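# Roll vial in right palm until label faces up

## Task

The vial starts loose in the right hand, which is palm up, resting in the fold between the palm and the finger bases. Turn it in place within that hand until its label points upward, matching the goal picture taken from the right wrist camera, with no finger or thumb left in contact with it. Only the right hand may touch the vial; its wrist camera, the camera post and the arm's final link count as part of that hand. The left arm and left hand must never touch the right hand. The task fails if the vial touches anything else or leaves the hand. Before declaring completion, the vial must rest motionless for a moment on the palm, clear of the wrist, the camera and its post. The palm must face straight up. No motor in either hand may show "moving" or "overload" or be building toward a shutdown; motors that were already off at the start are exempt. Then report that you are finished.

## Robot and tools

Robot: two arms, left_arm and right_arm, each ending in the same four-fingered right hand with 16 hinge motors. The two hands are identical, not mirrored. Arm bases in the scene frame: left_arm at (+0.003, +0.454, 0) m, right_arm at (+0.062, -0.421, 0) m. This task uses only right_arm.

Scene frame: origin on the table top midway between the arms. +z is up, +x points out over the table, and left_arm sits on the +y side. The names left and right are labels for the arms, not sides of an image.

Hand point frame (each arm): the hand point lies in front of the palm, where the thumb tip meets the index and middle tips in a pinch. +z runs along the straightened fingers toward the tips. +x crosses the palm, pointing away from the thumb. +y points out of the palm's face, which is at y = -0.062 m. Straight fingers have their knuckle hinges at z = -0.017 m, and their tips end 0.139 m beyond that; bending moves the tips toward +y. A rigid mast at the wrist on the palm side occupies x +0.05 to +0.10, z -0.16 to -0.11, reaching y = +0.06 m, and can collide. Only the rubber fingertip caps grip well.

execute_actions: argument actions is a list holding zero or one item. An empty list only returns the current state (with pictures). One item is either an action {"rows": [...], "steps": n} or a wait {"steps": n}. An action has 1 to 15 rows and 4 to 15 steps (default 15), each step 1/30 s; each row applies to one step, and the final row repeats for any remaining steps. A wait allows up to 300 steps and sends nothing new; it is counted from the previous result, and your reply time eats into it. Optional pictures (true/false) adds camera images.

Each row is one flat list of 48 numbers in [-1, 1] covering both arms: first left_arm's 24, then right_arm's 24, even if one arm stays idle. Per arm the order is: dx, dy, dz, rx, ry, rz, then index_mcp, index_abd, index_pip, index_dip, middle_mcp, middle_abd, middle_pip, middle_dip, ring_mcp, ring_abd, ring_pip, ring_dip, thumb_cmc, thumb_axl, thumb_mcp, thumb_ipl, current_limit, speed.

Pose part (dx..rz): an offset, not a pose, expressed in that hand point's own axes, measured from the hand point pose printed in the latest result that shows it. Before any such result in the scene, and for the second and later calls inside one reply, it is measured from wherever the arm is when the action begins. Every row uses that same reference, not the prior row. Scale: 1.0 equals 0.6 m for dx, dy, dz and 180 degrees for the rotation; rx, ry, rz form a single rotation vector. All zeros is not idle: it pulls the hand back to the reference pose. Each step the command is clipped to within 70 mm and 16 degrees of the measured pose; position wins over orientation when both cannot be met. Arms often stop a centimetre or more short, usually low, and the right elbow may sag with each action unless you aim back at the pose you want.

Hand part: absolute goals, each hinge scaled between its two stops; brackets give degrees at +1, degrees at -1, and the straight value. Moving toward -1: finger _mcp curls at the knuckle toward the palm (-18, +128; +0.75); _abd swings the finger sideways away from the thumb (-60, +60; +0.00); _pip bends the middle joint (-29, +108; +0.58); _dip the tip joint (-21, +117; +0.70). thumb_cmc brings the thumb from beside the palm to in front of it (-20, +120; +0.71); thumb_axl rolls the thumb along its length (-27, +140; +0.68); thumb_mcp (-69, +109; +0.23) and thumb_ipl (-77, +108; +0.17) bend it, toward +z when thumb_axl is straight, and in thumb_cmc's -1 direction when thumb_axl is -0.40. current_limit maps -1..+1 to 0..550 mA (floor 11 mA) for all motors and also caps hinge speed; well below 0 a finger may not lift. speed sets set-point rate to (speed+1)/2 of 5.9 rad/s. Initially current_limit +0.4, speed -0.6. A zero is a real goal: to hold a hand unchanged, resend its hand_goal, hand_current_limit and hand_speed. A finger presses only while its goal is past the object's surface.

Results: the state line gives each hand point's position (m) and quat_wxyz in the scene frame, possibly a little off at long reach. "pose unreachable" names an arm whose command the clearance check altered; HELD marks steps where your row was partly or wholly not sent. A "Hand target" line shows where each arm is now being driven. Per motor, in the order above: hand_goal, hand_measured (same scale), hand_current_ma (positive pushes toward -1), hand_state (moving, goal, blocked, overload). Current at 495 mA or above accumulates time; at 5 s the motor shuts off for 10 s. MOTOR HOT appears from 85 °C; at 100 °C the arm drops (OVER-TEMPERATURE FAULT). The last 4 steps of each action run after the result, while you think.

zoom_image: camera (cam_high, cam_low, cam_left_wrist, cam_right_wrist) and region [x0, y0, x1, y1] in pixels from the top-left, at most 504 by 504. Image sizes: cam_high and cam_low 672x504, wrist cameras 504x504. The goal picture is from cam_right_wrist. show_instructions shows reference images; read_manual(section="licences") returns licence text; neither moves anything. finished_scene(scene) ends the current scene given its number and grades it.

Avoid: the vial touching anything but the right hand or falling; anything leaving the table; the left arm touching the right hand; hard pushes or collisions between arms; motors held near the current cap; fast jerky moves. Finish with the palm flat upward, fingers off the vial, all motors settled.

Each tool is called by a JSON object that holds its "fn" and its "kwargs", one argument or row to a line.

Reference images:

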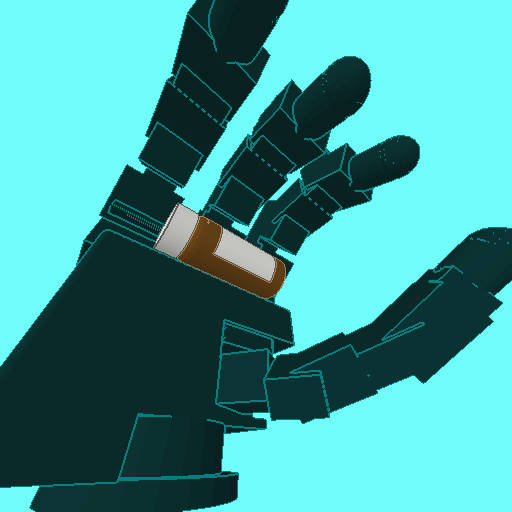

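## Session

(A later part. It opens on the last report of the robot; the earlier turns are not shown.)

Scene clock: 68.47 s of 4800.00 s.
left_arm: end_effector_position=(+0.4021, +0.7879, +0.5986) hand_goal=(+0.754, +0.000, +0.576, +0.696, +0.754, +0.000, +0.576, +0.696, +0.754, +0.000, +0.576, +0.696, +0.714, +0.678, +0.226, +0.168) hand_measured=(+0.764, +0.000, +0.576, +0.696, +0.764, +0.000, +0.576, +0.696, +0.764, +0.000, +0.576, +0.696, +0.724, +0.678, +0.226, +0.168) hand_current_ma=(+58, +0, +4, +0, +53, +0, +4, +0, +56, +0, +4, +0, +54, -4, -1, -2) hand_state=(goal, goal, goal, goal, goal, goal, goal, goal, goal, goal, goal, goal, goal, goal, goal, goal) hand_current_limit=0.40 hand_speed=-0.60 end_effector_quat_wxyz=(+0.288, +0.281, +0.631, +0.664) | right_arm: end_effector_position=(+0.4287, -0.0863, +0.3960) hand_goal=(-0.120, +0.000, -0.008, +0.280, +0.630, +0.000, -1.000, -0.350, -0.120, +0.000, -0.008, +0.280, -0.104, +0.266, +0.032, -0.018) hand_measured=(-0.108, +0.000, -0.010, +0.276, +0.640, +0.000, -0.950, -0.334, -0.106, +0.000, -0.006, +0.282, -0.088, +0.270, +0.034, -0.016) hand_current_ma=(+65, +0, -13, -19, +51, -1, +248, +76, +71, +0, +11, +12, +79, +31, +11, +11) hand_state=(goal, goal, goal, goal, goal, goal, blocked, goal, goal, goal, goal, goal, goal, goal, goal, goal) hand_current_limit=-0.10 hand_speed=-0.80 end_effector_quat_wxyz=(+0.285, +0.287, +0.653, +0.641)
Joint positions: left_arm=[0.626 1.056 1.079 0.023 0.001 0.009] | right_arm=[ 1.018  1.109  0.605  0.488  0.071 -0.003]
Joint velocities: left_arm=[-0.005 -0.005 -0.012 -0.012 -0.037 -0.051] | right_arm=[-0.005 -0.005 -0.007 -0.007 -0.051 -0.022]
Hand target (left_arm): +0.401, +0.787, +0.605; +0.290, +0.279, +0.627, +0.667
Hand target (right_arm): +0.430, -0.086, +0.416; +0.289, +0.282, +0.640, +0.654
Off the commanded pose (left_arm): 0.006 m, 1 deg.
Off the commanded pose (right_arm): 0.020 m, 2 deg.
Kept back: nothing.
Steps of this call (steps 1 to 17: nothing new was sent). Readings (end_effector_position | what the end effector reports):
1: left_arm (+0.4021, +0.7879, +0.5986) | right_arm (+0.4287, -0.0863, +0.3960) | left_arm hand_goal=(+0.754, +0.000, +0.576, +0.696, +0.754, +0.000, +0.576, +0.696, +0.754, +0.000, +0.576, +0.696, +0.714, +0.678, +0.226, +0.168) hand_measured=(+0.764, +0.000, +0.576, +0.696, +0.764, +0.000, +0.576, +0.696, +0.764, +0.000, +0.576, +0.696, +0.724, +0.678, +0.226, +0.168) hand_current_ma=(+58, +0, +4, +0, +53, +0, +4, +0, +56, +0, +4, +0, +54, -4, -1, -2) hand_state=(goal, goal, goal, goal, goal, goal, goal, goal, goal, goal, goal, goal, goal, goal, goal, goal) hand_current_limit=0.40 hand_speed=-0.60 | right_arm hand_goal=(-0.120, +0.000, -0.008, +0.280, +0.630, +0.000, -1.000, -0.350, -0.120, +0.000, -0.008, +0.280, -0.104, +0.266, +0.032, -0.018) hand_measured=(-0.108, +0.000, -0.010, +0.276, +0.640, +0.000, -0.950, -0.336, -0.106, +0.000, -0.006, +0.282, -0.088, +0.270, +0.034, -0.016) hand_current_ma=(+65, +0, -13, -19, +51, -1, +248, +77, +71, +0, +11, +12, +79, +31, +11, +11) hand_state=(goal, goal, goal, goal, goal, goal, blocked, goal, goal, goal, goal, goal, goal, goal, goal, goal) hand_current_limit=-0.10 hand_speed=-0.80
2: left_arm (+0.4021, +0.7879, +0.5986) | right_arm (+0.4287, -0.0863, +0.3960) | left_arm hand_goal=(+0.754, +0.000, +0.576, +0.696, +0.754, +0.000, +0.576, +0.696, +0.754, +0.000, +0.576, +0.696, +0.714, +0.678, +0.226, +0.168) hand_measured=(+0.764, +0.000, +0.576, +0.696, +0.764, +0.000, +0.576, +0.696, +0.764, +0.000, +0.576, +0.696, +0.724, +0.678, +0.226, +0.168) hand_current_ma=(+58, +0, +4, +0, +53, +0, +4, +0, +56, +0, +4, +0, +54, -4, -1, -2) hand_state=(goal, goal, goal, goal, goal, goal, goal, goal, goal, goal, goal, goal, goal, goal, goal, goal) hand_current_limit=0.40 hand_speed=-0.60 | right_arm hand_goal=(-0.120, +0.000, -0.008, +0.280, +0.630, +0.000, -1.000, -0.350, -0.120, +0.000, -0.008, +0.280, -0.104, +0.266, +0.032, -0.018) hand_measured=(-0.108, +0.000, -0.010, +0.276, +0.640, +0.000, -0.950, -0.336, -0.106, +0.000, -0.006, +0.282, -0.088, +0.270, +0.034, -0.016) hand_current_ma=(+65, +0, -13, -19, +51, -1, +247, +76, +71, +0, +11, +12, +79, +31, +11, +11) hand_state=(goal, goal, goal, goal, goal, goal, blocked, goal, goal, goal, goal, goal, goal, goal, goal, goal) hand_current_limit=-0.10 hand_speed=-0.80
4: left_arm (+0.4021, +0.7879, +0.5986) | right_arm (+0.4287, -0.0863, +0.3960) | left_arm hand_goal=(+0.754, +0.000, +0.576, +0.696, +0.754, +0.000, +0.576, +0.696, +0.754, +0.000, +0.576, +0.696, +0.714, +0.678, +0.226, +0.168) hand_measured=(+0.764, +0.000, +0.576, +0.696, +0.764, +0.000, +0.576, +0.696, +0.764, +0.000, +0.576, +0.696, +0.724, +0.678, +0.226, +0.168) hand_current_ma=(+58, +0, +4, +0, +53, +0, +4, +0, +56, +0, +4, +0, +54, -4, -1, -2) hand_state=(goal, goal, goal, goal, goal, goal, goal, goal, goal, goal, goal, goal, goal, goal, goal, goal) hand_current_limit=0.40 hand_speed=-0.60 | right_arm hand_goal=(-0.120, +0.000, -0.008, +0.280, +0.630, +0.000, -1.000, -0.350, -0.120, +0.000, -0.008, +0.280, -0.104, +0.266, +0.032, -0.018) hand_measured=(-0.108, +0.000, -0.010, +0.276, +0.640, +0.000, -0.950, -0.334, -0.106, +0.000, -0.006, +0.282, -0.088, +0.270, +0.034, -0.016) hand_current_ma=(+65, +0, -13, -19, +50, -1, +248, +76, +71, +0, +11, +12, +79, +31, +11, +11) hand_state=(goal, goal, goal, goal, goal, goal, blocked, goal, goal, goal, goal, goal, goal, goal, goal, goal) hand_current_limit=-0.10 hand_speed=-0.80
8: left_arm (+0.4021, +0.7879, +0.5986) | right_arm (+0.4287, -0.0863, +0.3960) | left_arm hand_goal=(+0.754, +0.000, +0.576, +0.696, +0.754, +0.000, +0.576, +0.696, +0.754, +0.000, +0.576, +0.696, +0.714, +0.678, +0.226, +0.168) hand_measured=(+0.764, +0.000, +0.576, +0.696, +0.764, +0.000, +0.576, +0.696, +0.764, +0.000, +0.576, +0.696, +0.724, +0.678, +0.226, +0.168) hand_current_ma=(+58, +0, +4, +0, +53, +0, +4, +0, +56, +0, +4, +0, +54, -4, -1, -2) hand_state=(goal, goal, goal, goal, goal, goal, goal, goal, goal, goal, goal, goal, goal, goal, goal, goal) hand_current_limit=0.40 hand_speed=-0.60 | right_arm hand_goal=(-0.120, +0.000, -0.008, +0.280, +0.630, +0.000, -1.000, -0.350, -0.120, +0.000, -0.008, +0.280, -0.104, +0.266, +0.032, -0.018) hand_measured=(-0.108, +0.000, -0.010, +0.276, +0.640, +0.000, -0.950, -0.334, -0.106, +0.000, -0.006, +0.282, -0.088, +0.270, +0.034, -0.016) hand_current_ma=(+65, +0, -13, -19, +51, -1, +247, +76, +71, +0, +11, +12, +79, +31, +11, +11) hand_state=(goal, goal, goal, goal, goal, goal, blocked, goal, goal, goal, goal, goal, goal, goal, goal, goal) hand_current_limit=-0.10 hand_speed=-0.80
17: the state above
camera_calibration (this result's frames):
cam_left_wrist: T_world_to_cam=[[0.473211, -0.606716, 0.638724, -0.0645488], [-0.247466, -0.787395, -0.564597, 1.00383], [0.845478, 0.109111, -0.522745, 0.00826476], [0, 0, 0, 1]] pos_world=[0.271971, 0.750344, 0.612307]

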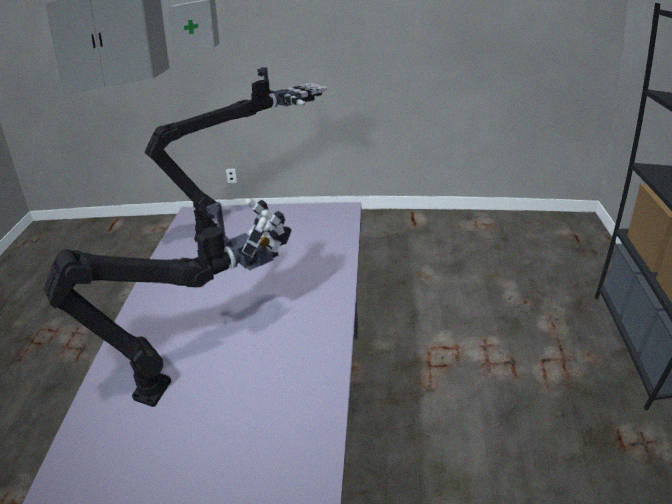

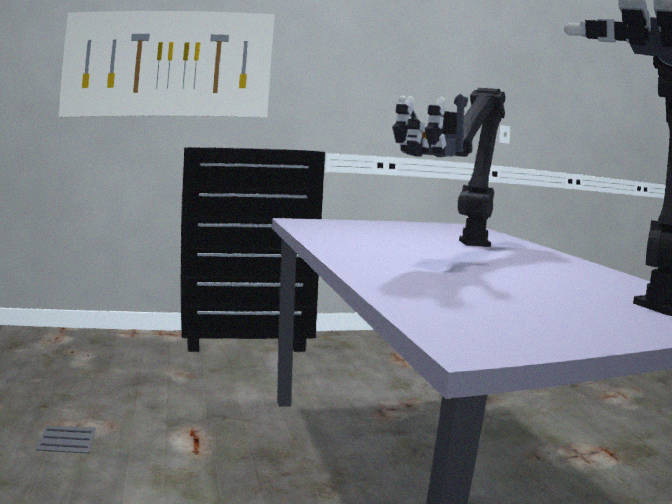

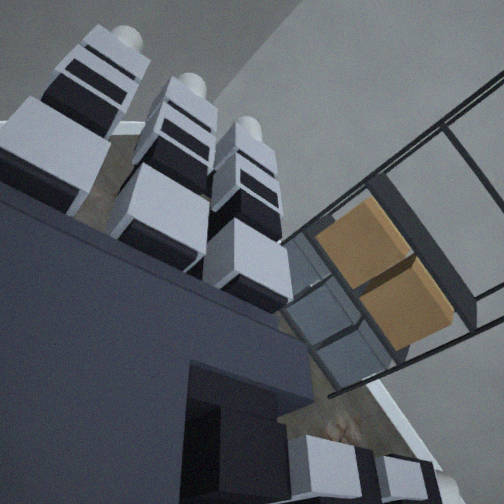

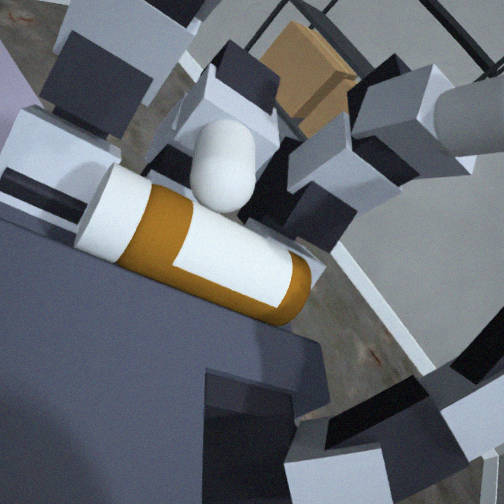

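{"fn": "execute_actions", "kwargs": {
  "actions": [
    {"rows": [[0,0.010,-0.0016,-0.0033,0,0,0.754,0,0.576,0.696,0.754,0,0.576,0.696,0.754,0,0.576,0.696,0.714,0.678,0.226,0.168,0.4,-0.6,0,0.0333,0.0025,-0.0123,0.0004,0.001,-0.12,0,-0.008,0.28,0.71,0,-1.0,-0.35,-0.12,0,-0.008,0.28,-0.104,0.266,0.032,-0.018,-0.1,-0.8]], "steps": 12}
  ],
  "pictures": true
}}

{"fn": "zoom_image", "kwargs": {
  "camera": "cam_right_wrist",
  "region": [60, 140, 340, 340]
}}

Scene clock: 68.97 s of 4800.00 s.
left_arm: end_effector_position=(+0.4021, +0.7879, +0.5986) hand_goal=(+0.754, +0.000, +0.576, +0.696, +0.754, +0.000, +0.576, +0.696, +0.754, +0.000, +0.576, +0.696, +0.714, +0.678, +0.226, +0.168) hand_measured=(+0.764, +0.000, +0.576, +0.696, +0.764, +0.000, +0.576, +0.696, +0.764, +0.000, +0.576, +0.696, +0.724, +0.678, +0.226, +0.168) hand_current_ma=(+58, +0, +4, +0, +53, +0, +4, +0, +56, +0, +4, +0, +54, -4, -1, -2) hand_state=(goal, goal, goal, goal, goal, goal, goal, goal, goal, goal, goal, goal, goal, goal, goal, goal) hand_current_limit=0.40 hand_speed=-0.60 end_effector_quat_wxyz=(+0.288, +0.281, +0.631, +0.664) | right_arm: end_effector_position=(+0.4287, -0.0863, +0.3960) hand_goal=(-0.120, +0.000, -0.008, +0.280, +0.710, +0.000, -1.000, -0.350, -0.120, +0.000, -0.008, +0.280, -0.104, +0.266, +0.032, -0.018) hand_measured=(-0.108, +0.000, -0.010, +0.276, +0.714, +0.000, -0.982, -0.336, -0.106, +0.000, -0.006, +0.282, -0.088, +0.270, +0.034, -0.016) hand_current_ma=(+65, +0, -13, -19, +45, -1, +77, +69, +71, +0, +11, +12, +79, +31, +11, +11) hand_state=(goal, goal, goal, goal, moving, goal, moving, goal, goal, goal, goal, goal, goal, goal, goal, goal) hand_current_limit=-0.10 hand_speed=-0.80 end_effector_quat_wxyz=(+0.285, +0.287, +0.653, +0.641)
Joint positions: left_arm=[0.626 1.056 1.079 0.023 0.001 0.009] | right_arm=[ 1.018  1.109  0.605  0.488  0.071 -0.003]
Joint velocities: left_arm=[-0.005 -0.005  0.007  0.007 -0.007 -0.022] | right_arm=[-0.015 -0.015  0.012 -0.002 -0.022 -0.007]
Steps of this call (steps 1 to 7: nothing new was sent; steps 8 to 15: the first 8 steps of this action). Readings (end_effector_position | what the end effector reports):
8: left_arm (+0.4021, +0.7879, +0.5986) | right_arm (+0.4287, -0.0863, +0.3960) | left_arm hand_goal=(+0.754, +0.000, +0.576, +0.696, +0.754, +0.000, +0.576, +0.696, +0.754, +0.000, +0.576, +0.696, +0.714, +0.678, +0.226, +0.168) hand_measured=(+0.764, +0.000, +0.576, +0.696, +0.764, +0.000, +0.576, +0.696, +0.764, +0.000, +0.576, +0.696, +0.724, +0.678, +0.226, +0.168) hand_current_ma=(+58, +0, +4, +0, +53, +0, +4, +0, +56, +0, +4, +0, +54, -4, -1, -2) hand_state=(goal, goal, goal, goal, goal, goal, goal, goal, goal, goal, goal, goal, goal, goal, goal, goal) hand_current_limit=0.40 hand_speed=-0.60 | right_arm hand_goal=(-0.120, +0.000, -0.008, +0.280, +0.710, +0.000, -1.000, -0.350, -0.120, +0.000, -0.008, +0.280, -0.104, +0.266, +0.032, -0.018) hand_measured=(-0.108, +0.000, -0.010, +0.276, +0.640, +0.000, -0.950, -0.334, -0.106, +0.000, -0.006, +0.282, -0.088, +0.270, +0.034, -0.016) hand_current_ma=(+65, +0, -13, -19, +51, -1, +248, +76, +71, +0, +11, +12, +79, +31, +11, +11) hand_state=(goal, goal, goal, goal, moving, goal, blocked, goal, goal, goal, goal, goal, goal, goal, goal, goal) hand_current_limit=-0.10 hand_speed=-0.80
9: left_arm (+0.4021, +0.7879, +0.5986) | right_arm (+0.4287, -0.0863, +0.3960) | left_arm hand_goal=(+0.754, +0.000, +0.576, +0.696, +0.754, +0.000, +0.576, +0.696, +0.754, +0.000, +0.576, +0.696, +0.714, +0.678, +0.226, +0.168) hand_measured=(+0.764, +0.000, +0.576, +0.696, +0.764, +0.000, +0.576, +0.696, +0.764, +0.000, +0.576, +0.696, +0.724, +0.678, +0.226, +0.168) hand_current_ma=(+58, +0, +4, +0, +53, +0, +4, +0, +56, +0, +4, +0, +54, -4, -1, -2) hand_state=(goal, goal, goal, goal, goal, goal, goal, goal, goal, goal, goal, goal, goal, goal, goal, goal) hand_current_limit=0.40 hand_speed=-0.60 | right_arm hand_goal=(-0.120, +0.000, -0.008, +0.280, +0.710, +0.000, -1.000, -0.350, -0.120, +0.000, -0.008, +0.280, -0.104, +0.266, +0.032, -0.018) hand_measured=(-0.108, +0.000, -0.010, +0.276, +0.640, +0.000, -0.950, -0.334, -0.106, +0.000, -0.006, +0.282, -0.088, +0.270, +0.034, -0.016) hand_current_ma=(+65, +0, -13, -19, +8, -1, +240, +76, +71, +0, +11, +12, +79, +31, +11, +11) hand_state=(goal, goal, goal, goal, moving, goal, moving, goal, goal, goal, goal, goal, goal, goal, goal, goal) hand_current_limit=-0.10 hand_speed=-0.80
11: left_arm (+0.4021, +0.7879, +0.5986) | right_arm (+0.4287, -0.0863, +0.3960) | left_arm hand_goal=(+0.754, +0.000, +0.576, +0.696, +0.754, +0.000, +0.576, +0.696, +0.754, +0.000, +0.576, +0.696, +0.714, +0.678, +0.226, +0.168) hand_measured=(+0.764, +0.000, +0.576, +0.696, +0.764, +0.000, +0.576, +0.696, +0.764, +0.000, +0.576, +0.696, +0.724, +0.678, +0.226, +0.168) hand_current_ma=(+58, +0, +4, +0, +53, +0, +4, +0, +56, +0, +4, +0, +54, -4, -1, -2) hand_state=(goal, goal, goal, goal, goal, goal, goal, goal, goal, goal, goal, goal, goal, goal, goal, goal) hand_current_limit=0.40 hand_speed=-0.60 | right_arm hand_goal=(-0.120, +0.000, -0.008, +0.280, +0.710, +0.000, -1.000, -0.350, -0.120, +0.000, -0.008, +0.280, -0.104, +0.266, +0.032, -0.018) hand_measured=(-0.108, +0.000, -0.010, +0.276, +0.664, +0.000, -0.960, -0.334, -0.106, +0.000, -0.006, +0.282, -0.088, +0.270, +0.034, -0.016) hand_current_ma=(+65, +0, -13, -19, +20, -1, +165, +76, +71, +0, +11, +12, +79, +31, +11, +11) hand_state=(goal, goal, goal, goal, moving, goal, moving, goal, goal, goal, goal, goal, goal, goal, goal, goal) hand_current_limit=-0.10 hand_speed=-0.80
15: the state above
camera_calibration (this result's frames):
cam_left_wrist: T_world_to_cam=[[0.473211, -0.606716, 0.638724, -0.0645488], [-0.247466, -0.787395, -0.564597, 1.00383], [0.845478, 0.109111, -0.522745, 0.00826476], [0, 0, 0, 1]] pos_world=[0.271971, 0.750344, 0.612307]

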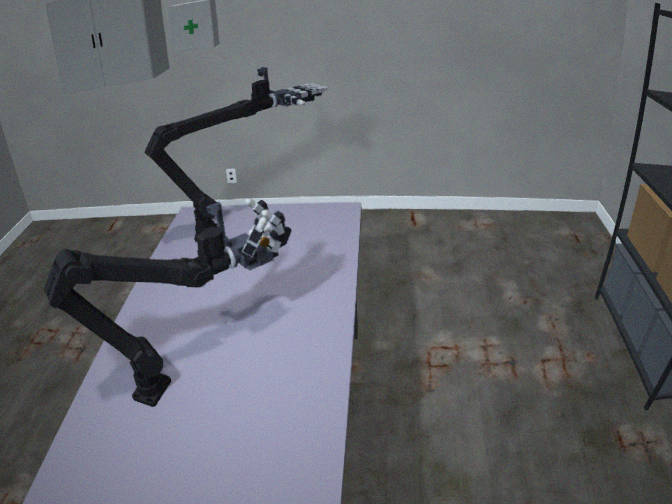

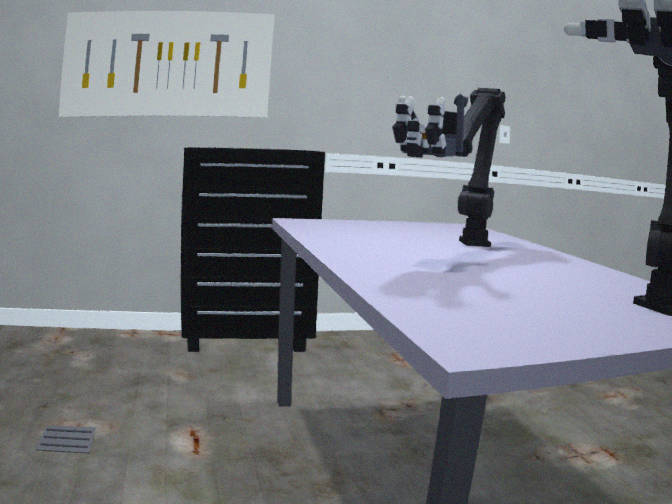

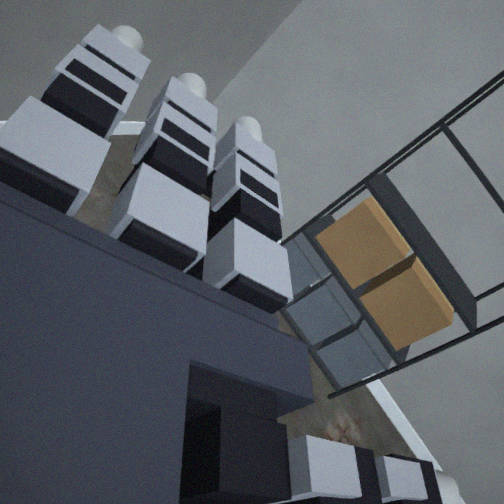

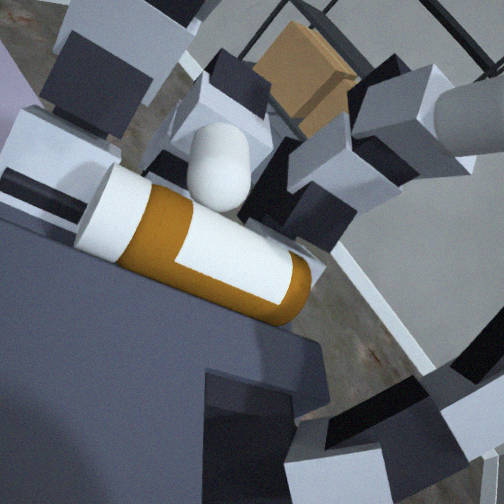

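Region (60, 140, 340, 340) of cam_right_wrist's 504x504 image, scaled by 1.800, with more detail than that image has; it fills the top 360 rows of this view, and the rest is white.

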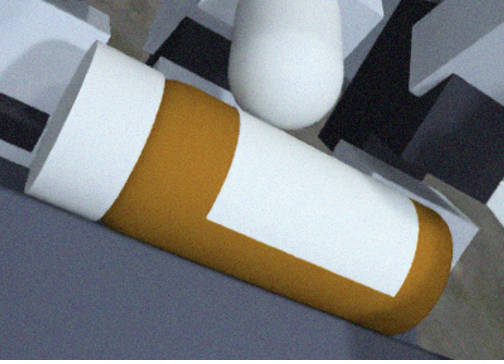

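{"fn": "execute_actions", "kwargs": {
  "actions": [
    {"rows": [[0,0.010,-0.0016,-0.0033,0,0,0.754,0,0.576,0.696,0.754,0,0.576,0.696,0.754,0,0.576,0.696,0.714,0.678,0.226,0.168,0.4,-0.6,0,0.0333,0.0025,-0.0123,0.0004,0.001,-0.12,0,-0.008,0.28,0.71,0,-0.77,-0.35,-0.12,0,-0.008,0.28,-0.104,0.266,0.032,-0.018,0.4,-0.3],[0,0.010,-0.0016,-0.0033,0,0,0.754,0,0.576,0.696,0.754,0,0.576,0.696,0.754,0,0.576,0.696,0.714,0.678,0.226,0.168,0.4,-0.6,0,0.0333,0.0025,-0.0123,0.0004,0.001,-0.12,0,-0.008,0.28,0.71,0,-0.77,-0.35,-0.12,0,-0.008,0.28,-0.104,0.266,0.032,-0.018,0.4,-0.3],[0,0.010,-0.0016,-0.0033,0,0,0.754,0,0.576,0.696,0.754,0,0.576,0.696,0.754,0,0.576,0.696,0.714,0.678,0.226,0.168,0.4,-0.6,0,0.0333,0.0025,-0.0123,0.0004,0.001,-0.12,0,-0.008,0.28,0.42,0,-0.77,-0.35,-0.12,0,-0.008,0.28,-0.104,0.266,0.032,-0.018,0.4,-0.3]], "steps": 11}
  ]
}}

{"fn": "execute_actions", "kwargs": {
  "actions": [
    {"rows": [[0,0.010,-0.0016,-0.0033,0,0,0.754,0,0.576,0.696,0.754,0,0.576,0.696,0.754,0,0.576,0.696,0.714,0.678,0.226,0.168,0.4,-0.6,0,0.0333,0.0025,-0.0123,0.0004,0.001,-0.12,0,-0.008,0.28,0.42,0,-1.0,-0.35,-0.12,0,-0.008,0.28,-0.104,0.266,0.032,-0.018,-0.1,-0.3]], "steps": 7}
  ]
}}

{"fn": "execute_actions", "kwargs": {
  "actions": [
    {"rows": [[0,0.010,-0.0016,-0.0033,0,0,0.754,0,0.576,0.696,0.754,0,0.576,0.696,0.754,0,0.576,0.696,0.714,0.678,0.226,0.168,0.4,-0.6,0,0.0333,0.0025,-0.0123,0.0004,0.001,-0.12,0,-0.008,0.28,0.50,0,-1.0,-0.35,-0.12,0,-0.008,0.28,-0.104,0.266,0.032,-0.018,-0.1,-0.8]], "steps": 13}
  ],
  "pictures": true
}}

{"fn": "zoom_image", "kwargs": {
  "camera": "cam_right_wrist",
  "region": [60, 140, 340, 340]
}}

Scene clock: 69.93 s of 4800.00 s.
left_arm: end_effector_position=(+0.4021, +0.7879, +0.5986) hand_goal=(+0.754, +0.000, +0.576, +0.696, +0.754, +0.000, +0.576, +0.696, +0.754, +0.000, +0.576, +0.696, +0.714, +0.678, +0.226, +0.168) hand_measured=(+0.764, +0.000, +0.576, +0.696, +0.764, +0.000, +0.576, +0.696, +0.764, +0.000, +0.576, +0.696, +0.724, +0.678, +0.226, +0.168) hand_current_ma=(+58, +0, +4, +0, +53, +0, +4, +0, +56, +0, +4, +0, +54, -4, -1, -2) hand_state=(goal, goal, goal, goal, goal, goal, goal, goal, goal, goal, goal, goal, goal, goal, goal, goal) hand_current_limit=0.40 hand_speed=-0.60 end_effector_quat_wxyz=(+0.288, +0.281, +0.631, +0.664) | right_arm: end_effector_position=(+0.4287, -0.0863, +0.3960) hand_goal=(-0.120, +0.000, -0.008, +0.280, +0.420, +0.000, -0.770, -0.350, -0.120, +0.000, -0.008, +0.280, -0.104, +0.266, +0.032, -0.018) hand_measured=(-0.108, +0.000, -0.010, +0.276, +0.638, +0.000, -0.814, -0.348, -0.106, +0.000, -0.006, +0.282, -0.088, +0.270, +0.034, -0.016) hand_current_ma=(+65, +0, -13, -19, +119, -1, -33, +12, +71, +0, +11, +12, +79, +31, +11, +11) hand_state=(goal, goal, goal, goal, moving, goal, moving, goal, goal, goal, goal, goal, goal, goal, goal, goal) hand_current_limit=0.40 hand_speed=-0.30 end_effector_quat_wxyz=(+0.285, +0.287, +0.653, +0.641)
Joint positions: left_arm=[0.626 1.056 1.079 0.023 0.001 0.009] | right_arm=[ 1.018  1.109  0.605  0.488  0.071 -0.003]
Joint velocities: left_arm=[-0.005 -0.005  0.002  0.017 -0.051 -0.022] | right_arm=[-0.015 -0.024  0.012 -0.002 -0.081 -0.051]
Off your previous action's commanded pose (left_arm): 0.006 m, 1 deg at its last step (step 4 of this call).
Off your previous action's commanded pose (right_arm): 0.020 m, 2 deg at its last step (step 4 of this call).
Steps of this call (steps 1 to 4: the last 4 steps of your previous action; steps 5 to 22: nothing new was sent; steps 23 to 29: the first 7 steps of this action). Readings (end_effector_position | what the end effector reports):
23: left_arm (+0.4021, +0.7879, +0.5986) | right_arm (+0.4287, -0.0863, +0.3960) | left_arm hand_goal=(+0.754, +0.000, +0.576, +0.696, +0.754, +0.000, +0.576, +0.696, +0.754, +0.000, +0.576, +0.696, +0.714, +0.678, +0.226, +0.168) hand_measured=(+0.764, +0.000, +0.576, +0.696, +0.764, +0.000, +0.576, +0.696, +0.764, +0.000, +0.576, +0.696, +0.724, +0.678, +0.226, +0.168) hand_current_ma=(+58, +0, +4, +0, +53, +0, +4, +0, +56, +0, +4, +0, +54, -4, -1, -2) hand_state=(goal, goal, goal, goal, goal, goal, goal, goal, goal, goal, goal, goal, goal, goal, goal, goal) hand_current_limit=0.40 hand_speed=-0.60 | right_arm hand_goal=(-0.120, +0.000, -0.008, +0.280, +0.710, +0.000, -0.770, -0.350, -0.120, +0.000, -0.008, +0.280, -0.104, +0.266, +0.032, -0.018) hand_measured=(-0.108, +0.000, -0.010, +0.276, +0.716, +0.000, -0.984, -0.336, -0.106, +0.000, -0.006, +0.282, -0.088, +0.270, +0.034, -0.016) hand_current_ma=(+65, +0, -13, -19, +36, -1, +84, +71, +71, +0, +11, +12, +79, +31, +11, +11) hand_state=(goal, goal, goal, goal, goal, goal, moving, goal, goal, goal, goal, goal, goal, goal, goal, goal) hand_current_limit=0.40 hand_speed=-0.30
24: left_arm (+0.4021, +0.7879, +0.5986) | right_arm (+0.4287, -0.0863, +0.3960) | left_arm hand_goal=(+0.754, +0.000, +0.576, +0.696, +0.754, +0.000, +0.576, +0.696, +0.754, +0.000, +0.576, +0.696, +0.714, +0.678, +0.226, +0.168) hand_measured=(+0.764, +0.000, +0.576, +0.696, +0.764, +0.000, +0.576, +0.696, +0.764, +0.000, +0.576, +0.696, +0.724, +0.678, +0.226, +0.168) hand_current_ma=(+58, +0, +4, +0, +53, +0, +4, +0, +56, +0, +4, +0, +54, -4, -1, -2) hand_state=(goal, goal, goal, goal, goal, goal, goal, goal, goal, goal, goal, goal, goal, goal, goal, goal) hand_current_limit=0.40 hand_speed=-0.60 | right_arm hand_goal=(-0.120, +0.000, -0.008, +0.280, +0.710, +0.000, -0.770, -0.350, -0.120, +0.000, -0.008, +0.280, -0.104, +0.266, +0.032, -0.018) hand_measured=(-0.108, +0.000, -0.010, +0.276, +0.716, +0.000, -0.980, -0.336, -0.106, +0.000, -0.006, +0.282, -0.088, +0.270, +0.034, -0.016) hand_current_ma=(+65, +0, -13, -19, +36, -1, -110, +52, +71, +0, +11, +12, +79, +31, +11, +11) hand_state=(goal, goal, goal, goal, goal, goal, moving, moving, goal, goal, goal, goal, goal, goal, goal, goal) hand_current_limit=0.40 hand_speed=-0.30
26: left_arm (+0.4021, +0.7879, +0.5986) | right_arm (+0.4287, -0.0863, +0.3960) | left_arm hand_goal=(+0.754, +0.000, +0.576, +0.696, +0.754, +0.000, +0.576, +0.696, +0.754, +0.000, +0.576, +0.696, +0.714, +0.678, +0.226, +0.168) hand_measured=(+0.764, +0.000, +0.576, +0.696, +0.764, +0.000, +0.576, +0.696, +0.764, +0.000, +0.576, +0.696, +0.724, +0.678, +0.226, +0.168) hand_current_ma=(+58, +0, +4, +0, +53, +0, +4, +0, +56, +0, +4, +0, +54, -4, -1, -2) hand_state=(goal, goal, goal, goal, goal, goal, goal, goal, goal, goal, goal, goal, goal, goal, goal, goal) hand_current_limit=0.40 hand_speed=-0.60 | right_arm hand_goal=(-0.120, +0.000, -0.008, +0.280, +0.420, +0.000, -0.770, -0.350, -0.120, +0.000, -0.008, +0.280, -0.104, +0.266, +0.032, -0.018) hand_measured=(-0.108, +0.000, -0.010, +0.276, +0.714, +0.000, -0.922, -0.344, -0.106, +0.000, -0.006, +0.282, -0.088, +0.270, +0.034, -0.016) hand_current_ma=(+65, +0, -13, -19, +233, -1, -66, +11, +71, +0, +11, +12, +79, +31, +11, +11) hand_state=(goal, goal, goal, goal, moving, goal, moving, moving, goal, goal, goal, goal, goal, goal, goal, goal) hand_current_limit=0.40 hand_speed=-0.30
29: the state above

Scene clock: 70.17 s of 4800.00 s.
left_arm: end_effector_position=(+0.4021, +0.7879, +0.5986) hand_goal=(+0.754, +0.000, +0.576, +0.696, +0.754, +0.000, +0.576, +0.696, +0.754, +0.000, +0.576, +0.696, +0.714, +0.678, +0.226, +0.168) hand_measured=(+0.764, +0.000, +0.576, +0.696, +0.764, +0.000, +0.576, +0.696, +0.764, +0.000, +0.576, +0.696, +0.724, +0.678, +0.226, +0.168) hand_current_ma=(+58, +0, +4, +0, +53, +0, +4, +0, +56, +0, +4, +0, +54, -4, -1, -2) hand_state=(goal, goal, goal, goal, goal, goal, goal, goal, goal, goal, goal, goal, goal, goal, goal, goal) hand_current_limit=0.40 hand_speed=-0.60 end_effector_quat_wxyz=(+0.288, +0.281, +0.631, +0.664) | right_arm: end_effector_position=(+0.4287, -0.0863, +0.3960) hand_goal=(-0.120, +0.000, -0.008, +0.280, +0.420, +0.000, -1.000, -0.350, -0.120, +0.000, -0.008, +0.280, -0.104, +0.266, +0.032, -0.018) hand_measured=(-0.108, +0.000, -0.010, +0.276, +0.466, +0.000, -0.806, -0.348, -0.106, +0.000, -0.006, +0.282, -0.088, +0.270, +0.034, -0.016) hand_current_ma=(+65, +0, -13, -19, +149, -1, -18, +11, +71, +0, +11, +12, +79, +31, +11, +11) hand_state=(goal, goal, goal, goal, moving, goal, moving, goal, goal, goal, goal, goal, goal, goal, goal, goal) hand_current_limit=-0.10 hand_speed=-0.30 end_effector_quat_wxyz=(+0.285, +0.287, +0.653, +0.641)
Joint positions: left_arm=[0.626 1.056 1.079 0.023 0.001 0.009] | right_arm=[ 1.018  1.109  0.605  0.488  0.071 -0.003]
Joint velocities: left_arm=[-0.005 -0.015  0.007 -0.002 -0.022 -0.081] | right_arm=[-0.005  0.005 -0.002  0.017 -0.037 -0.022]
Off your previous action's commanded pose (left_arm): 0.006 m, 1 deg at its last step (step 4 of this call).
Off your previous action's commanded pose (right_arm): 0.020 m, 2 deg at its last step (step 4 of this call).
Steps of this call (steps 1 to 4: the last 4 steps of your previous action; steps 5 to 7: the first 3 steps of this action, its rows measured from where the robot was after step 4). Readings (end_effector_position | what the end effector reports):
4: left_arm (+0.4021, +0.7879, +0.5986) | right_arm (+0.4287, -0.0863, +0.3960) | left_arm hand_goal=(+0.754, +0.000, +0.576, +0.696, +0.754, +0.000, +0.576, +0.696, +0.754, +0.000, +0.576, +0.696, +0.714, +0.678, +0.226, +0.168) hand_measured=(+0.764, +0.000, +0.576, +0.696, +0.764, +0.000, +0.576, +0.696, +0.764, +0.000, +0.576, +0.696, +0.724, +0.678, +0.226, +0.168) hand_current_ma=(+58, +0, +4, +0, +53, +0, +4, +0, +56, +0, +4, +0, +54, -4, -1, -2) hand_state=(goal, goal, goal, goal, goal, goal, goal, goal, goal, goal, goal, goal, goal, goal, goal, goal) hand_current_limit=0.40 hand_speed=-0.60 | right_arm hand_goal=(-0.120, +0.000, -0.008, +0.280, +0.420, +0.000, -0.770, -0.350, -0.120, +0.000, -0.008, +0.280, -0.104, +0.266, +0.032, -0.018) hand_measured=(-0.108, +0.000, -0.010, +0.276, +0.532, +0.000, -0.774, -0.348, -0.106, +0.000, -0.006, +0.282, -0.088, +0.270, +0.034, -0.016) hand_current_ma=(+65, +0, -13, -19, +133, -1, -24, +12, +71, +0, +11, +12, +79, +31, +11, +11) hand_state=(goal, goal, goal, goal, moving, goal, goal, goal, goal, goal, goal, goal, goal, goal, goal, goal) hand_current_limit=0.40 hand_speed=-0.30
5: left_arm (+0.4021, +0.7879, +0.5986) | right_arm (+0.4287, -0.0863, +0.3960) | left_arm hand_goal=(+0.754, +0.000, +0.576, +0.696, +0.754, +0.000, +0.576, +0.696, +0.754, +0.000, +0.576, +0.696, +0.714, +0.678, +0.226, +0.168) hand_measured=(+0.764, +0.000, +0.576, +0.696, +0.764, +0.000, +0.576, +0.696, +0.764, +0.000, +0.576, +0.696, +0.724, +0.678, +0.226, +0.168) hand_current_ma=(+58, +0, +4, +0, +53, +0, +4, +0, +56, +0, +4, +0, +54, -4, -1, -2) hand_state=(goal, goal, goal, goal, goal, goal, goal, goal, goal, goal, goal, goal, goal, goal, goal, goal) hand_current_limit=0.40 hand_speed=-0.60 | right_arm hand_goal=(-0.120, +0.000, -0.008, +0.280, +0.420, +0.000, -1.000, -0.350, -0.120, +0.000, -0.008, +0.280, -0.104, +0.266, +0.032, -0.018) hand_measured=(-0.108, +0.000, -0.010, +0.276, +0.506, +0.000, -0.774, -0.348, -0.106, +0.000, -0.006, +0.282, -0.088, +0.270, +0.034, -0.016) hand_current_ma=(+65, +0, -13, -19, +140, -1, -24, +12, +71, +0, +11, +12, +79, +31, +11, +11) hand_state=(goal, goal, goal, goal, moving, goal, moving, goal, goal, goal, goal, goal, goal, goal, goal, goal) hand_current_limit=-0.10 hand_speed=-0.30
6: left_arm (+0.4021, +0.7879, +0.5986) | right_arm (+0.4287, -0.0863, +0.3960) | left_arm hand_goal=(+0.754, +0.000, +0.576, +0.696, +0.754, +0.000, +0.576, +0.696, +0.754, +0.000, +0.576, +0.696, +0.714, +0.678, +0.226, +0.168) hand_measured=(+0.764, +0.000, +0.576, +0.696, +0.764, +0.000, +0.576, +0.696, +0.764, +0.000, +0.576, +0.696, +0.724, +0.678, +0.226, +0.168) hand_current_ma=(+58, +0, +4, +0, +53, +0, +4, +0, +56, +0, +4, +0, +54, -4, -1, -2) hand_state=(goal, goal, goal, goal, goal, goal, goal, goal, goal, goal, goal, goal, goal, goal, goal, goal) hand_current_limit=0.40 hand_speed=-0.60 | right_arm hand_goal=(-0.120, +0.000, -0.008, +0.280, +0.420, +0.000, -1.000, -0.350, -0.120, +0.000, -0.008, +0.280, -0.104, +0.266, +0.032, -0.018) hand_measured=(-0.108, +0.000, -0.010, +0.276, +0.480, +0.000, -0.778, -0.348, -0.106, +0.000, -0.006, +0.282, -0.088, +0.270, +0.034, -0.016) hand_current_ma=(+65, +0, -13, -19, +63, -1, +123, +12, +71, +0, +11, +12, +79, +31, +11, +11) hand_state=(goal, goal, goal, goal, moving, goal, moving, goal, goal, goal, goal, goal, goal, goal, goal, goal) hand_current_limit=-0.10 hand_speed=-0.30
7: the state above

Scene clock: 70.60 s of 4800.00 s.
left_arm: end_effector_position=(+0.4021, +0.7879, +0.5986) hand_goal=(+0.754, +0.000, +0.576, +0.696, +0.754, +0.000, +0.576, +0.696, +0.754, +0.000, +0.576, +0.696, +0.714, +0.678, +0.226, +0.168) hand_measured=(+0.764, +0.000, +0.576, +0.696, +0.764, +0.000, +0.576, +0.696, +0.764, +0.000, +0.576, +0.696, +0.724, +0.678, +0.226, +0.168) hand_current_ma=(+58, +0, +4, +0, +53, +0, +4, +0, +56, +0, +4, +0, +54, -4, -1, -2) hand_state=(goal, goal, goal, goal, goal, goal, goal, goal, goal, goal, goal, goal, goal, goal, goal, goal) hand_current_limit=0.40 hand_speed=-0.60 end_effector_quat_wxyz=(+0.288, +0.281, +0.631, +0.664) | right_arm: end_effector_position=(+0.4287, -0.0863, +0.3960) hand_goal=(-0.120, +0.000, -0.008, +0.280, +0.500, +0.000, -1.000, -0.350, -0.120, +0.000, -0.008, +0.280, -0.104, +0.266, +0.032, -0.018) hand_measured=(-0.108, +0.000, -0.010, +0.276, +0.508, +0.000, -0.876, -0.336, -0.106, +0.000, -0.006, +0.282, -0.088, +0.270, +0.034, -0.016) hand_current_ma=(+65, +0, -13, -19, +47, -1, +244, +78, +71, +0, +11, +12, +79, +31, +11, +11) hand_state=(goal, goal, goal, goal, moving, goal, moving, moving, goal, goal, goal, goal, goal, goal, goal, goal) hand_current_limit=-0.10 hand_speed=-0.80 end_effector_quat_wxyz=(+0.285, +0.287, +0.653, +0.641)
Joint positions: left_arm=[0.626 1.056 1.079 0.023 0.001 0.009] | right_arm=[ 1.018  1.109  0.605  0.488  0.071 -0.003]
Joint velocities: left_arm=[-0.005  0.005  0.002 -0.007  0.051  0.037] | right_arm=[-0.005  0.005 -0.017 -0.002 -0.022  0.051]
Off your previous action's commanded pose (left_arm): 0.006 m, 1 deg at its last step (step 4 of this call).
Off your previous action's commanded pose (right_arm): 0.020 m, 2 deg at its last step (step 4 of this call).
Steps of this call (steps 1 to 4: the last 4 steps of your previous action; steps 5 to 13: the first 9 steps of this action, its rows measured from where the robot was after step 4). Readings (end_effector_position | what the end effector reports):
4: left_arm (+0.4021, +0.7879, +0.5986) | right_arm (+0.4287, -0.0863, +0.3960) | left_arm hand_goal=(+0.754, +0.000, +0.576, +0.696, +0.754, +0.000, +0.576, +0.696, +0.754, +0.000, +0.576, +0.696, +0.714, +0.678, +0.226, +0.168) hand_measured=(+0.764, +0.000, +0.576, +0.696, +0.764, +0.000, +0.576, +0.696, +0.764, +0.000, +0.576, +0.696, +0.724, +0.678, +0.226, +0.168) hand_current_ma=(+58, +0, +4, +0, +53, +0, +4, +0, +56, +0, +4, +0, +54, -4, -1, -2) hand_state=(goal, goal, goal, goal, goal, goal, goal, goal, goal, goal, goal, goal, goal, goal, goal, goal) hand_current_limit=0.40 hand_speed=-0.60 | right_arm hand_goal=(-0.120, +0.000, -0.008, +0.280, +0.420, +0.000, -1.000, -0.350, -0.120, +0.000, -0.008, +0.280, -0.104, +0.266, +0.032, -0.018) hand_measured=(-0.108, +0.000, -0.010, +0.276, +0.440, +0.000, -0.856, -0.344, -0.106, +0.000, -0.006, +0.282, -0.088, +0.270, +0.034, -0.016) hand_current_ma=(+65, +0, -13, -19, +109, -1, +248, +33, +71, +0, +11, +12, +79, +31, +11, +11) hand_state=(goal, goal, goal, goal, blocked, goal, moving, moving, goal, goal, goal, goal, goal, goal, goal, goal) hand_current_limit=-0.10 hand_speed=-0.30
5: left_arm (+0.4021, +0.7879, +0.5986) | right_arm (+0.4287, -0.0863, +0.3960) | left_arm hand_goal=(+0.754, +0.000, +0.576, +0.696, +0.754, +0.000, +0.576, +0.696, +0.754, +0.000, +0.576, +0.696, +0.714, +0.678, +0.226, +0.168) hand_measured=(+0.764, +0.000, +0.576, +0.696, +0.764, +0.000, +0.576, +0.696, +0.764, +0.000, +0.576, +0.696, +0.724, +0.678, +0.226, +0.168) hand_current_ma=(+58, +0, +4, +0, +53, +0, +4, +0, +56, +0, +4, +0, +54, -4, -1, -2) hand_state=(goal, goal, goal, goal, goal, goal, goal, goal, goal, goal, goal, goal, goal, goal, goal, goal) hand_current_limit=0.40 hand_speed=-0.60 | right_arm hand_goal=(-0.120, +0.000, -0.008, +0.280, +0.500, +0.000, -1.000, -0.350, -0.120, +0.000, -0.008, +0.280, -0.104, +0.266, +0.032, -0.018) hand_measured=(-0.108, +0.000, -0.010, +0.276, +0.440, +0.000, -0.856, -0.344, -0.106, +0.000, -0.006, +0.282, -0.088, +0.270, +0.034, -0.016) hand_current_ma=(+65, +0, -13, -19, +109, -1, +248, +30, +71, +0, +11, +12, +79, +31, +11, +11) hand_state=(goal, goal, goal, goal, moving, goal, blocked, goal, goal, goal, goal, goal, goal, goal, goal, goal) hand_current_limit=-0.10 hand_speed=-0.80
6: left_arm (+0.4021, +0.7879, +0.5986) | right_arm (+0.4287, -0.0863, +0.3960) | left_arm hand_goal=(+0.754, +0.000, +0.576, +0.696, +0.754, +0.000, +0.576, +0.696, +0.754, +0.000, +0.576, +0.696, +0.714, +0.678, +0.226, +0.168) hand_measured=(+0.764, +0.000, +0.576, +0.696, +0.764, +0.000, +0.576, +0.696, +0.764, +0.000, +0.576, +0.696, +0.724, +0.678, +0.226, +0.168) hand_current_ma=(+58, +0, +4, +0, +53, +0, +4, +0, +56, +0, +4, +0, +54, -4, -1, -2) hand_state=(goal, goal, goal, goal, goal, goal, goal, goal, goal, goal, goal, goal, goal, goal, goal, goal) hand_current_limit=0.40 hand_speed=-0.60 | right_arm hand_goal=(-0.120, +0.000, -0.008, +0.280, +0.500, +0.000, -1.000, -0.350, -0.120, +0.000, -0.008, +0.280, -0.104, +0.266, +0.032, -0.018) hand_measured=(-0.108, +0.000, -0.010, +0.276, +0.442, +0.000, -0.856, -0.344, -0.106, +0.000, -0.006, +0.282, -0.088, +0.270, +0.034, -0.016) hand_current_ma=(+65, +0, -13, -19, +58, -1, +243, +30, +71, +0, +11, +12, +79, +31, +11, +11) hand_state=(goal, goal, goal, goal, moving, goal, blocked, goal, goal, goal, goal, goal, goal, goal, goal, goal) hand_current_limit=-0.10 hand_speed=-0.80
8: left_arm (+0.4021, +0.7879, +0.5986) | right_arm (+0.4287, -0.0863, +0.3960) | left_arm hand_goal=(+0.754, +0.000, +0.576, +0.696, +0.754, +0.000, +0.576, +0.696, +0.754, +0.000, +0.576, +0.696, +0.714, +0.678, +0.226, +0.168) hand_measured=(+0.764, +0.000, +0.576, +0.696, +0.764, +0.000, +0.576, +0.696, +0.764, +0.000, +0.576, +0.696, +0.724, +0.678, +0.226, +0.168) hand_current_ma=(+58, +0, +4, +0, +53, +0, +4, +0, +56, +0, +4, +0, +54, -4, -1, -2) hand_state=(goal, goal, goal, goal, goal, goal, goal, goal, goal, goal, goal, goal, goal, goal, goal, goal) hand_current_limit=0.40 hand_speed=-0.60 | right_arm hand_goal=(-0.120, +0.000, -0.008, +0.280, +0.500, +0.000, -1.000, -0.350, -0.120, +0.000, -0.008, +0.280, -0.104, +0.266, +0.032, -0.018) hand_measured=(-0.108, +0.000, -0.010, +0.276, +0.456, +0.000, -0.864, -0.340, -0.106, +0.000, -0.006, +0.282, -0.088, +0.270, +0.034, -0.016) hand_current_ma=(+65, +0, -13, -19, +15, -1, +211, +64, +71, +0, +11, +12, +79, +31, +11, +11) hand_state=(goal, goal, goal, goal, moving, goal, moving, moving, goal, goal, goal, goal, goal, goal, goal, goal) hand_current_limit=-0.10 hand_speed=-0.80
12: left_arm (+0.4021, +0.7879, +0.5986) | right_arm (+0.4287, -0.0863, +0.3960) | left_arm hand_goal=(+0.754, +0.000, +0.576, +0.696, +0.754, +0.000, +0.576, +0.696, +0.754, +0.000, +0.576, +0.696, +0.714, +0.678, +0.226, +0.168) hand_measured=(+0.764, +0.000, +0.576, +0.696, +0.764, +0.000, +0.576, +0.696, +0.764, +0.000, +0.576, +0.696, +0.724, +0.678, +0.226, +0.168) hand_current_ma=(+58, +0, +4, +0, +53, +0, +4, +0, +56, +0, +4, +0, +54, -4, -1, -2) hand_state=(goal, goal, goal, goal, goal, goal, goal, goal, goal, goal, goal, goal, goal, goal, goal, goal) hand_current_limit=0.40 hand_speed=-0.60 | right_arm hand_goal=(-0.120, +0.000, -0.008, +0.280, +0.500, +0.000, -1.000, -0.350, -0.120, +0.000, -0.008, +0.280, -0.104, +0.266, +0.032, -0.018) hand_measured=(-0.108, +0.000, -0.010, +0.276, +0.504, +0.000, -0.876, -0.336, -0.106, +0.000, -0.006, +0.282, -0.088, +0.270, +0.034, -0.016) hand_current_ma=(+65, +0, -13, -19, +54, -1, +237, +76, +71, +0, +11, +12, +79, +31, +11, +11) hand_state=(goal, goal, goal, goal, moving, goal, moving, moving, goal, goal, goal, goal, goal, goal, goal, goal) hand_current_limit=-0.10 hand_speed=-0.80
13: the state above
camera_calibration (this result's frames):
cam_left_wrist: T_world_to_cam=[[0.473211, -0.606716, 0.638724, -0.0645488], [-0.247466, -0.787395, -0.564597, 1.00383], [0.845478, 0.109111, -0.522745, 0.00826476], [0, 0, 0, 1]] pos_world=[0.271971, 0.750344, 0.612307]

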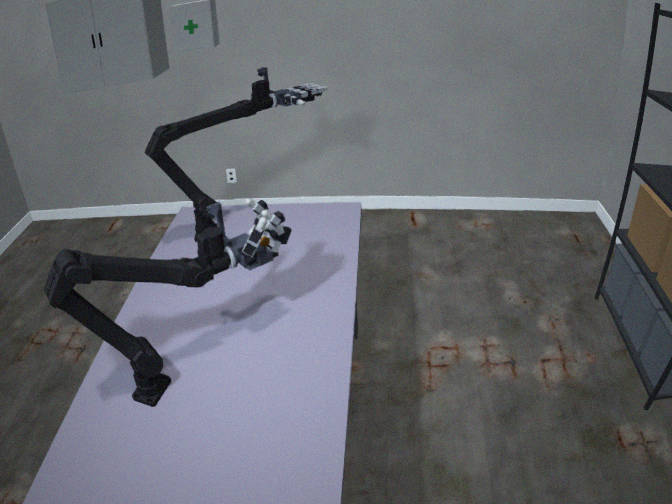

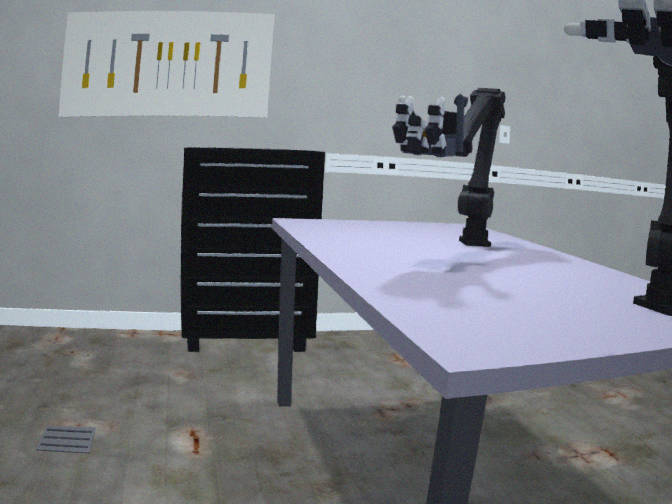

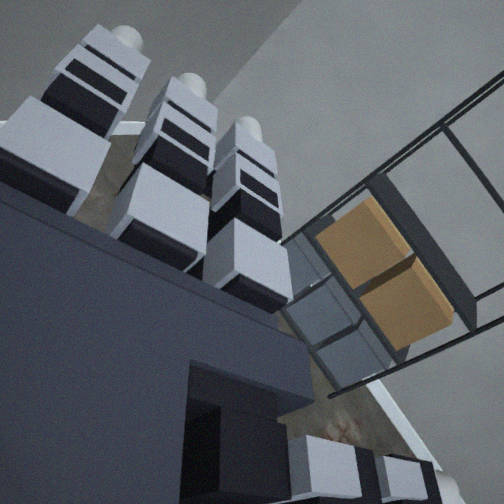

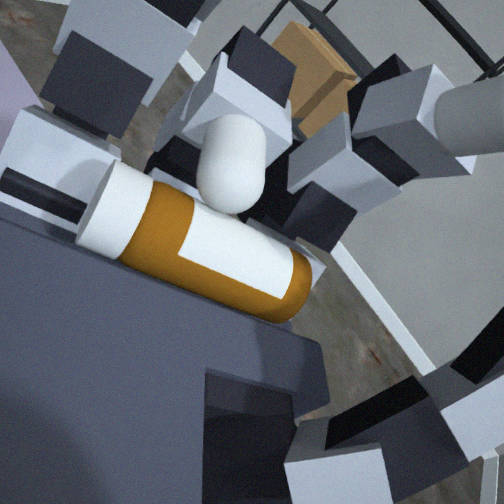

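Region (60, 140, 340, 340) of cam_right_wrist's 504x504 image, scaled by 1.800, with more detail than that image has; it fills the top 360 rows of this view, and the rest is white.

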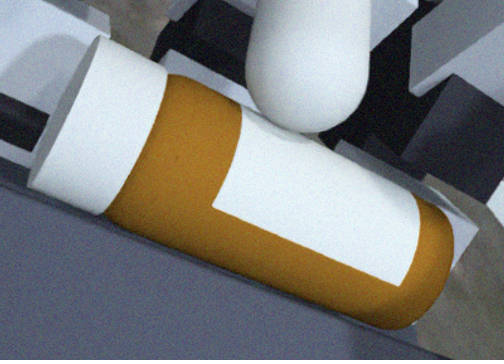

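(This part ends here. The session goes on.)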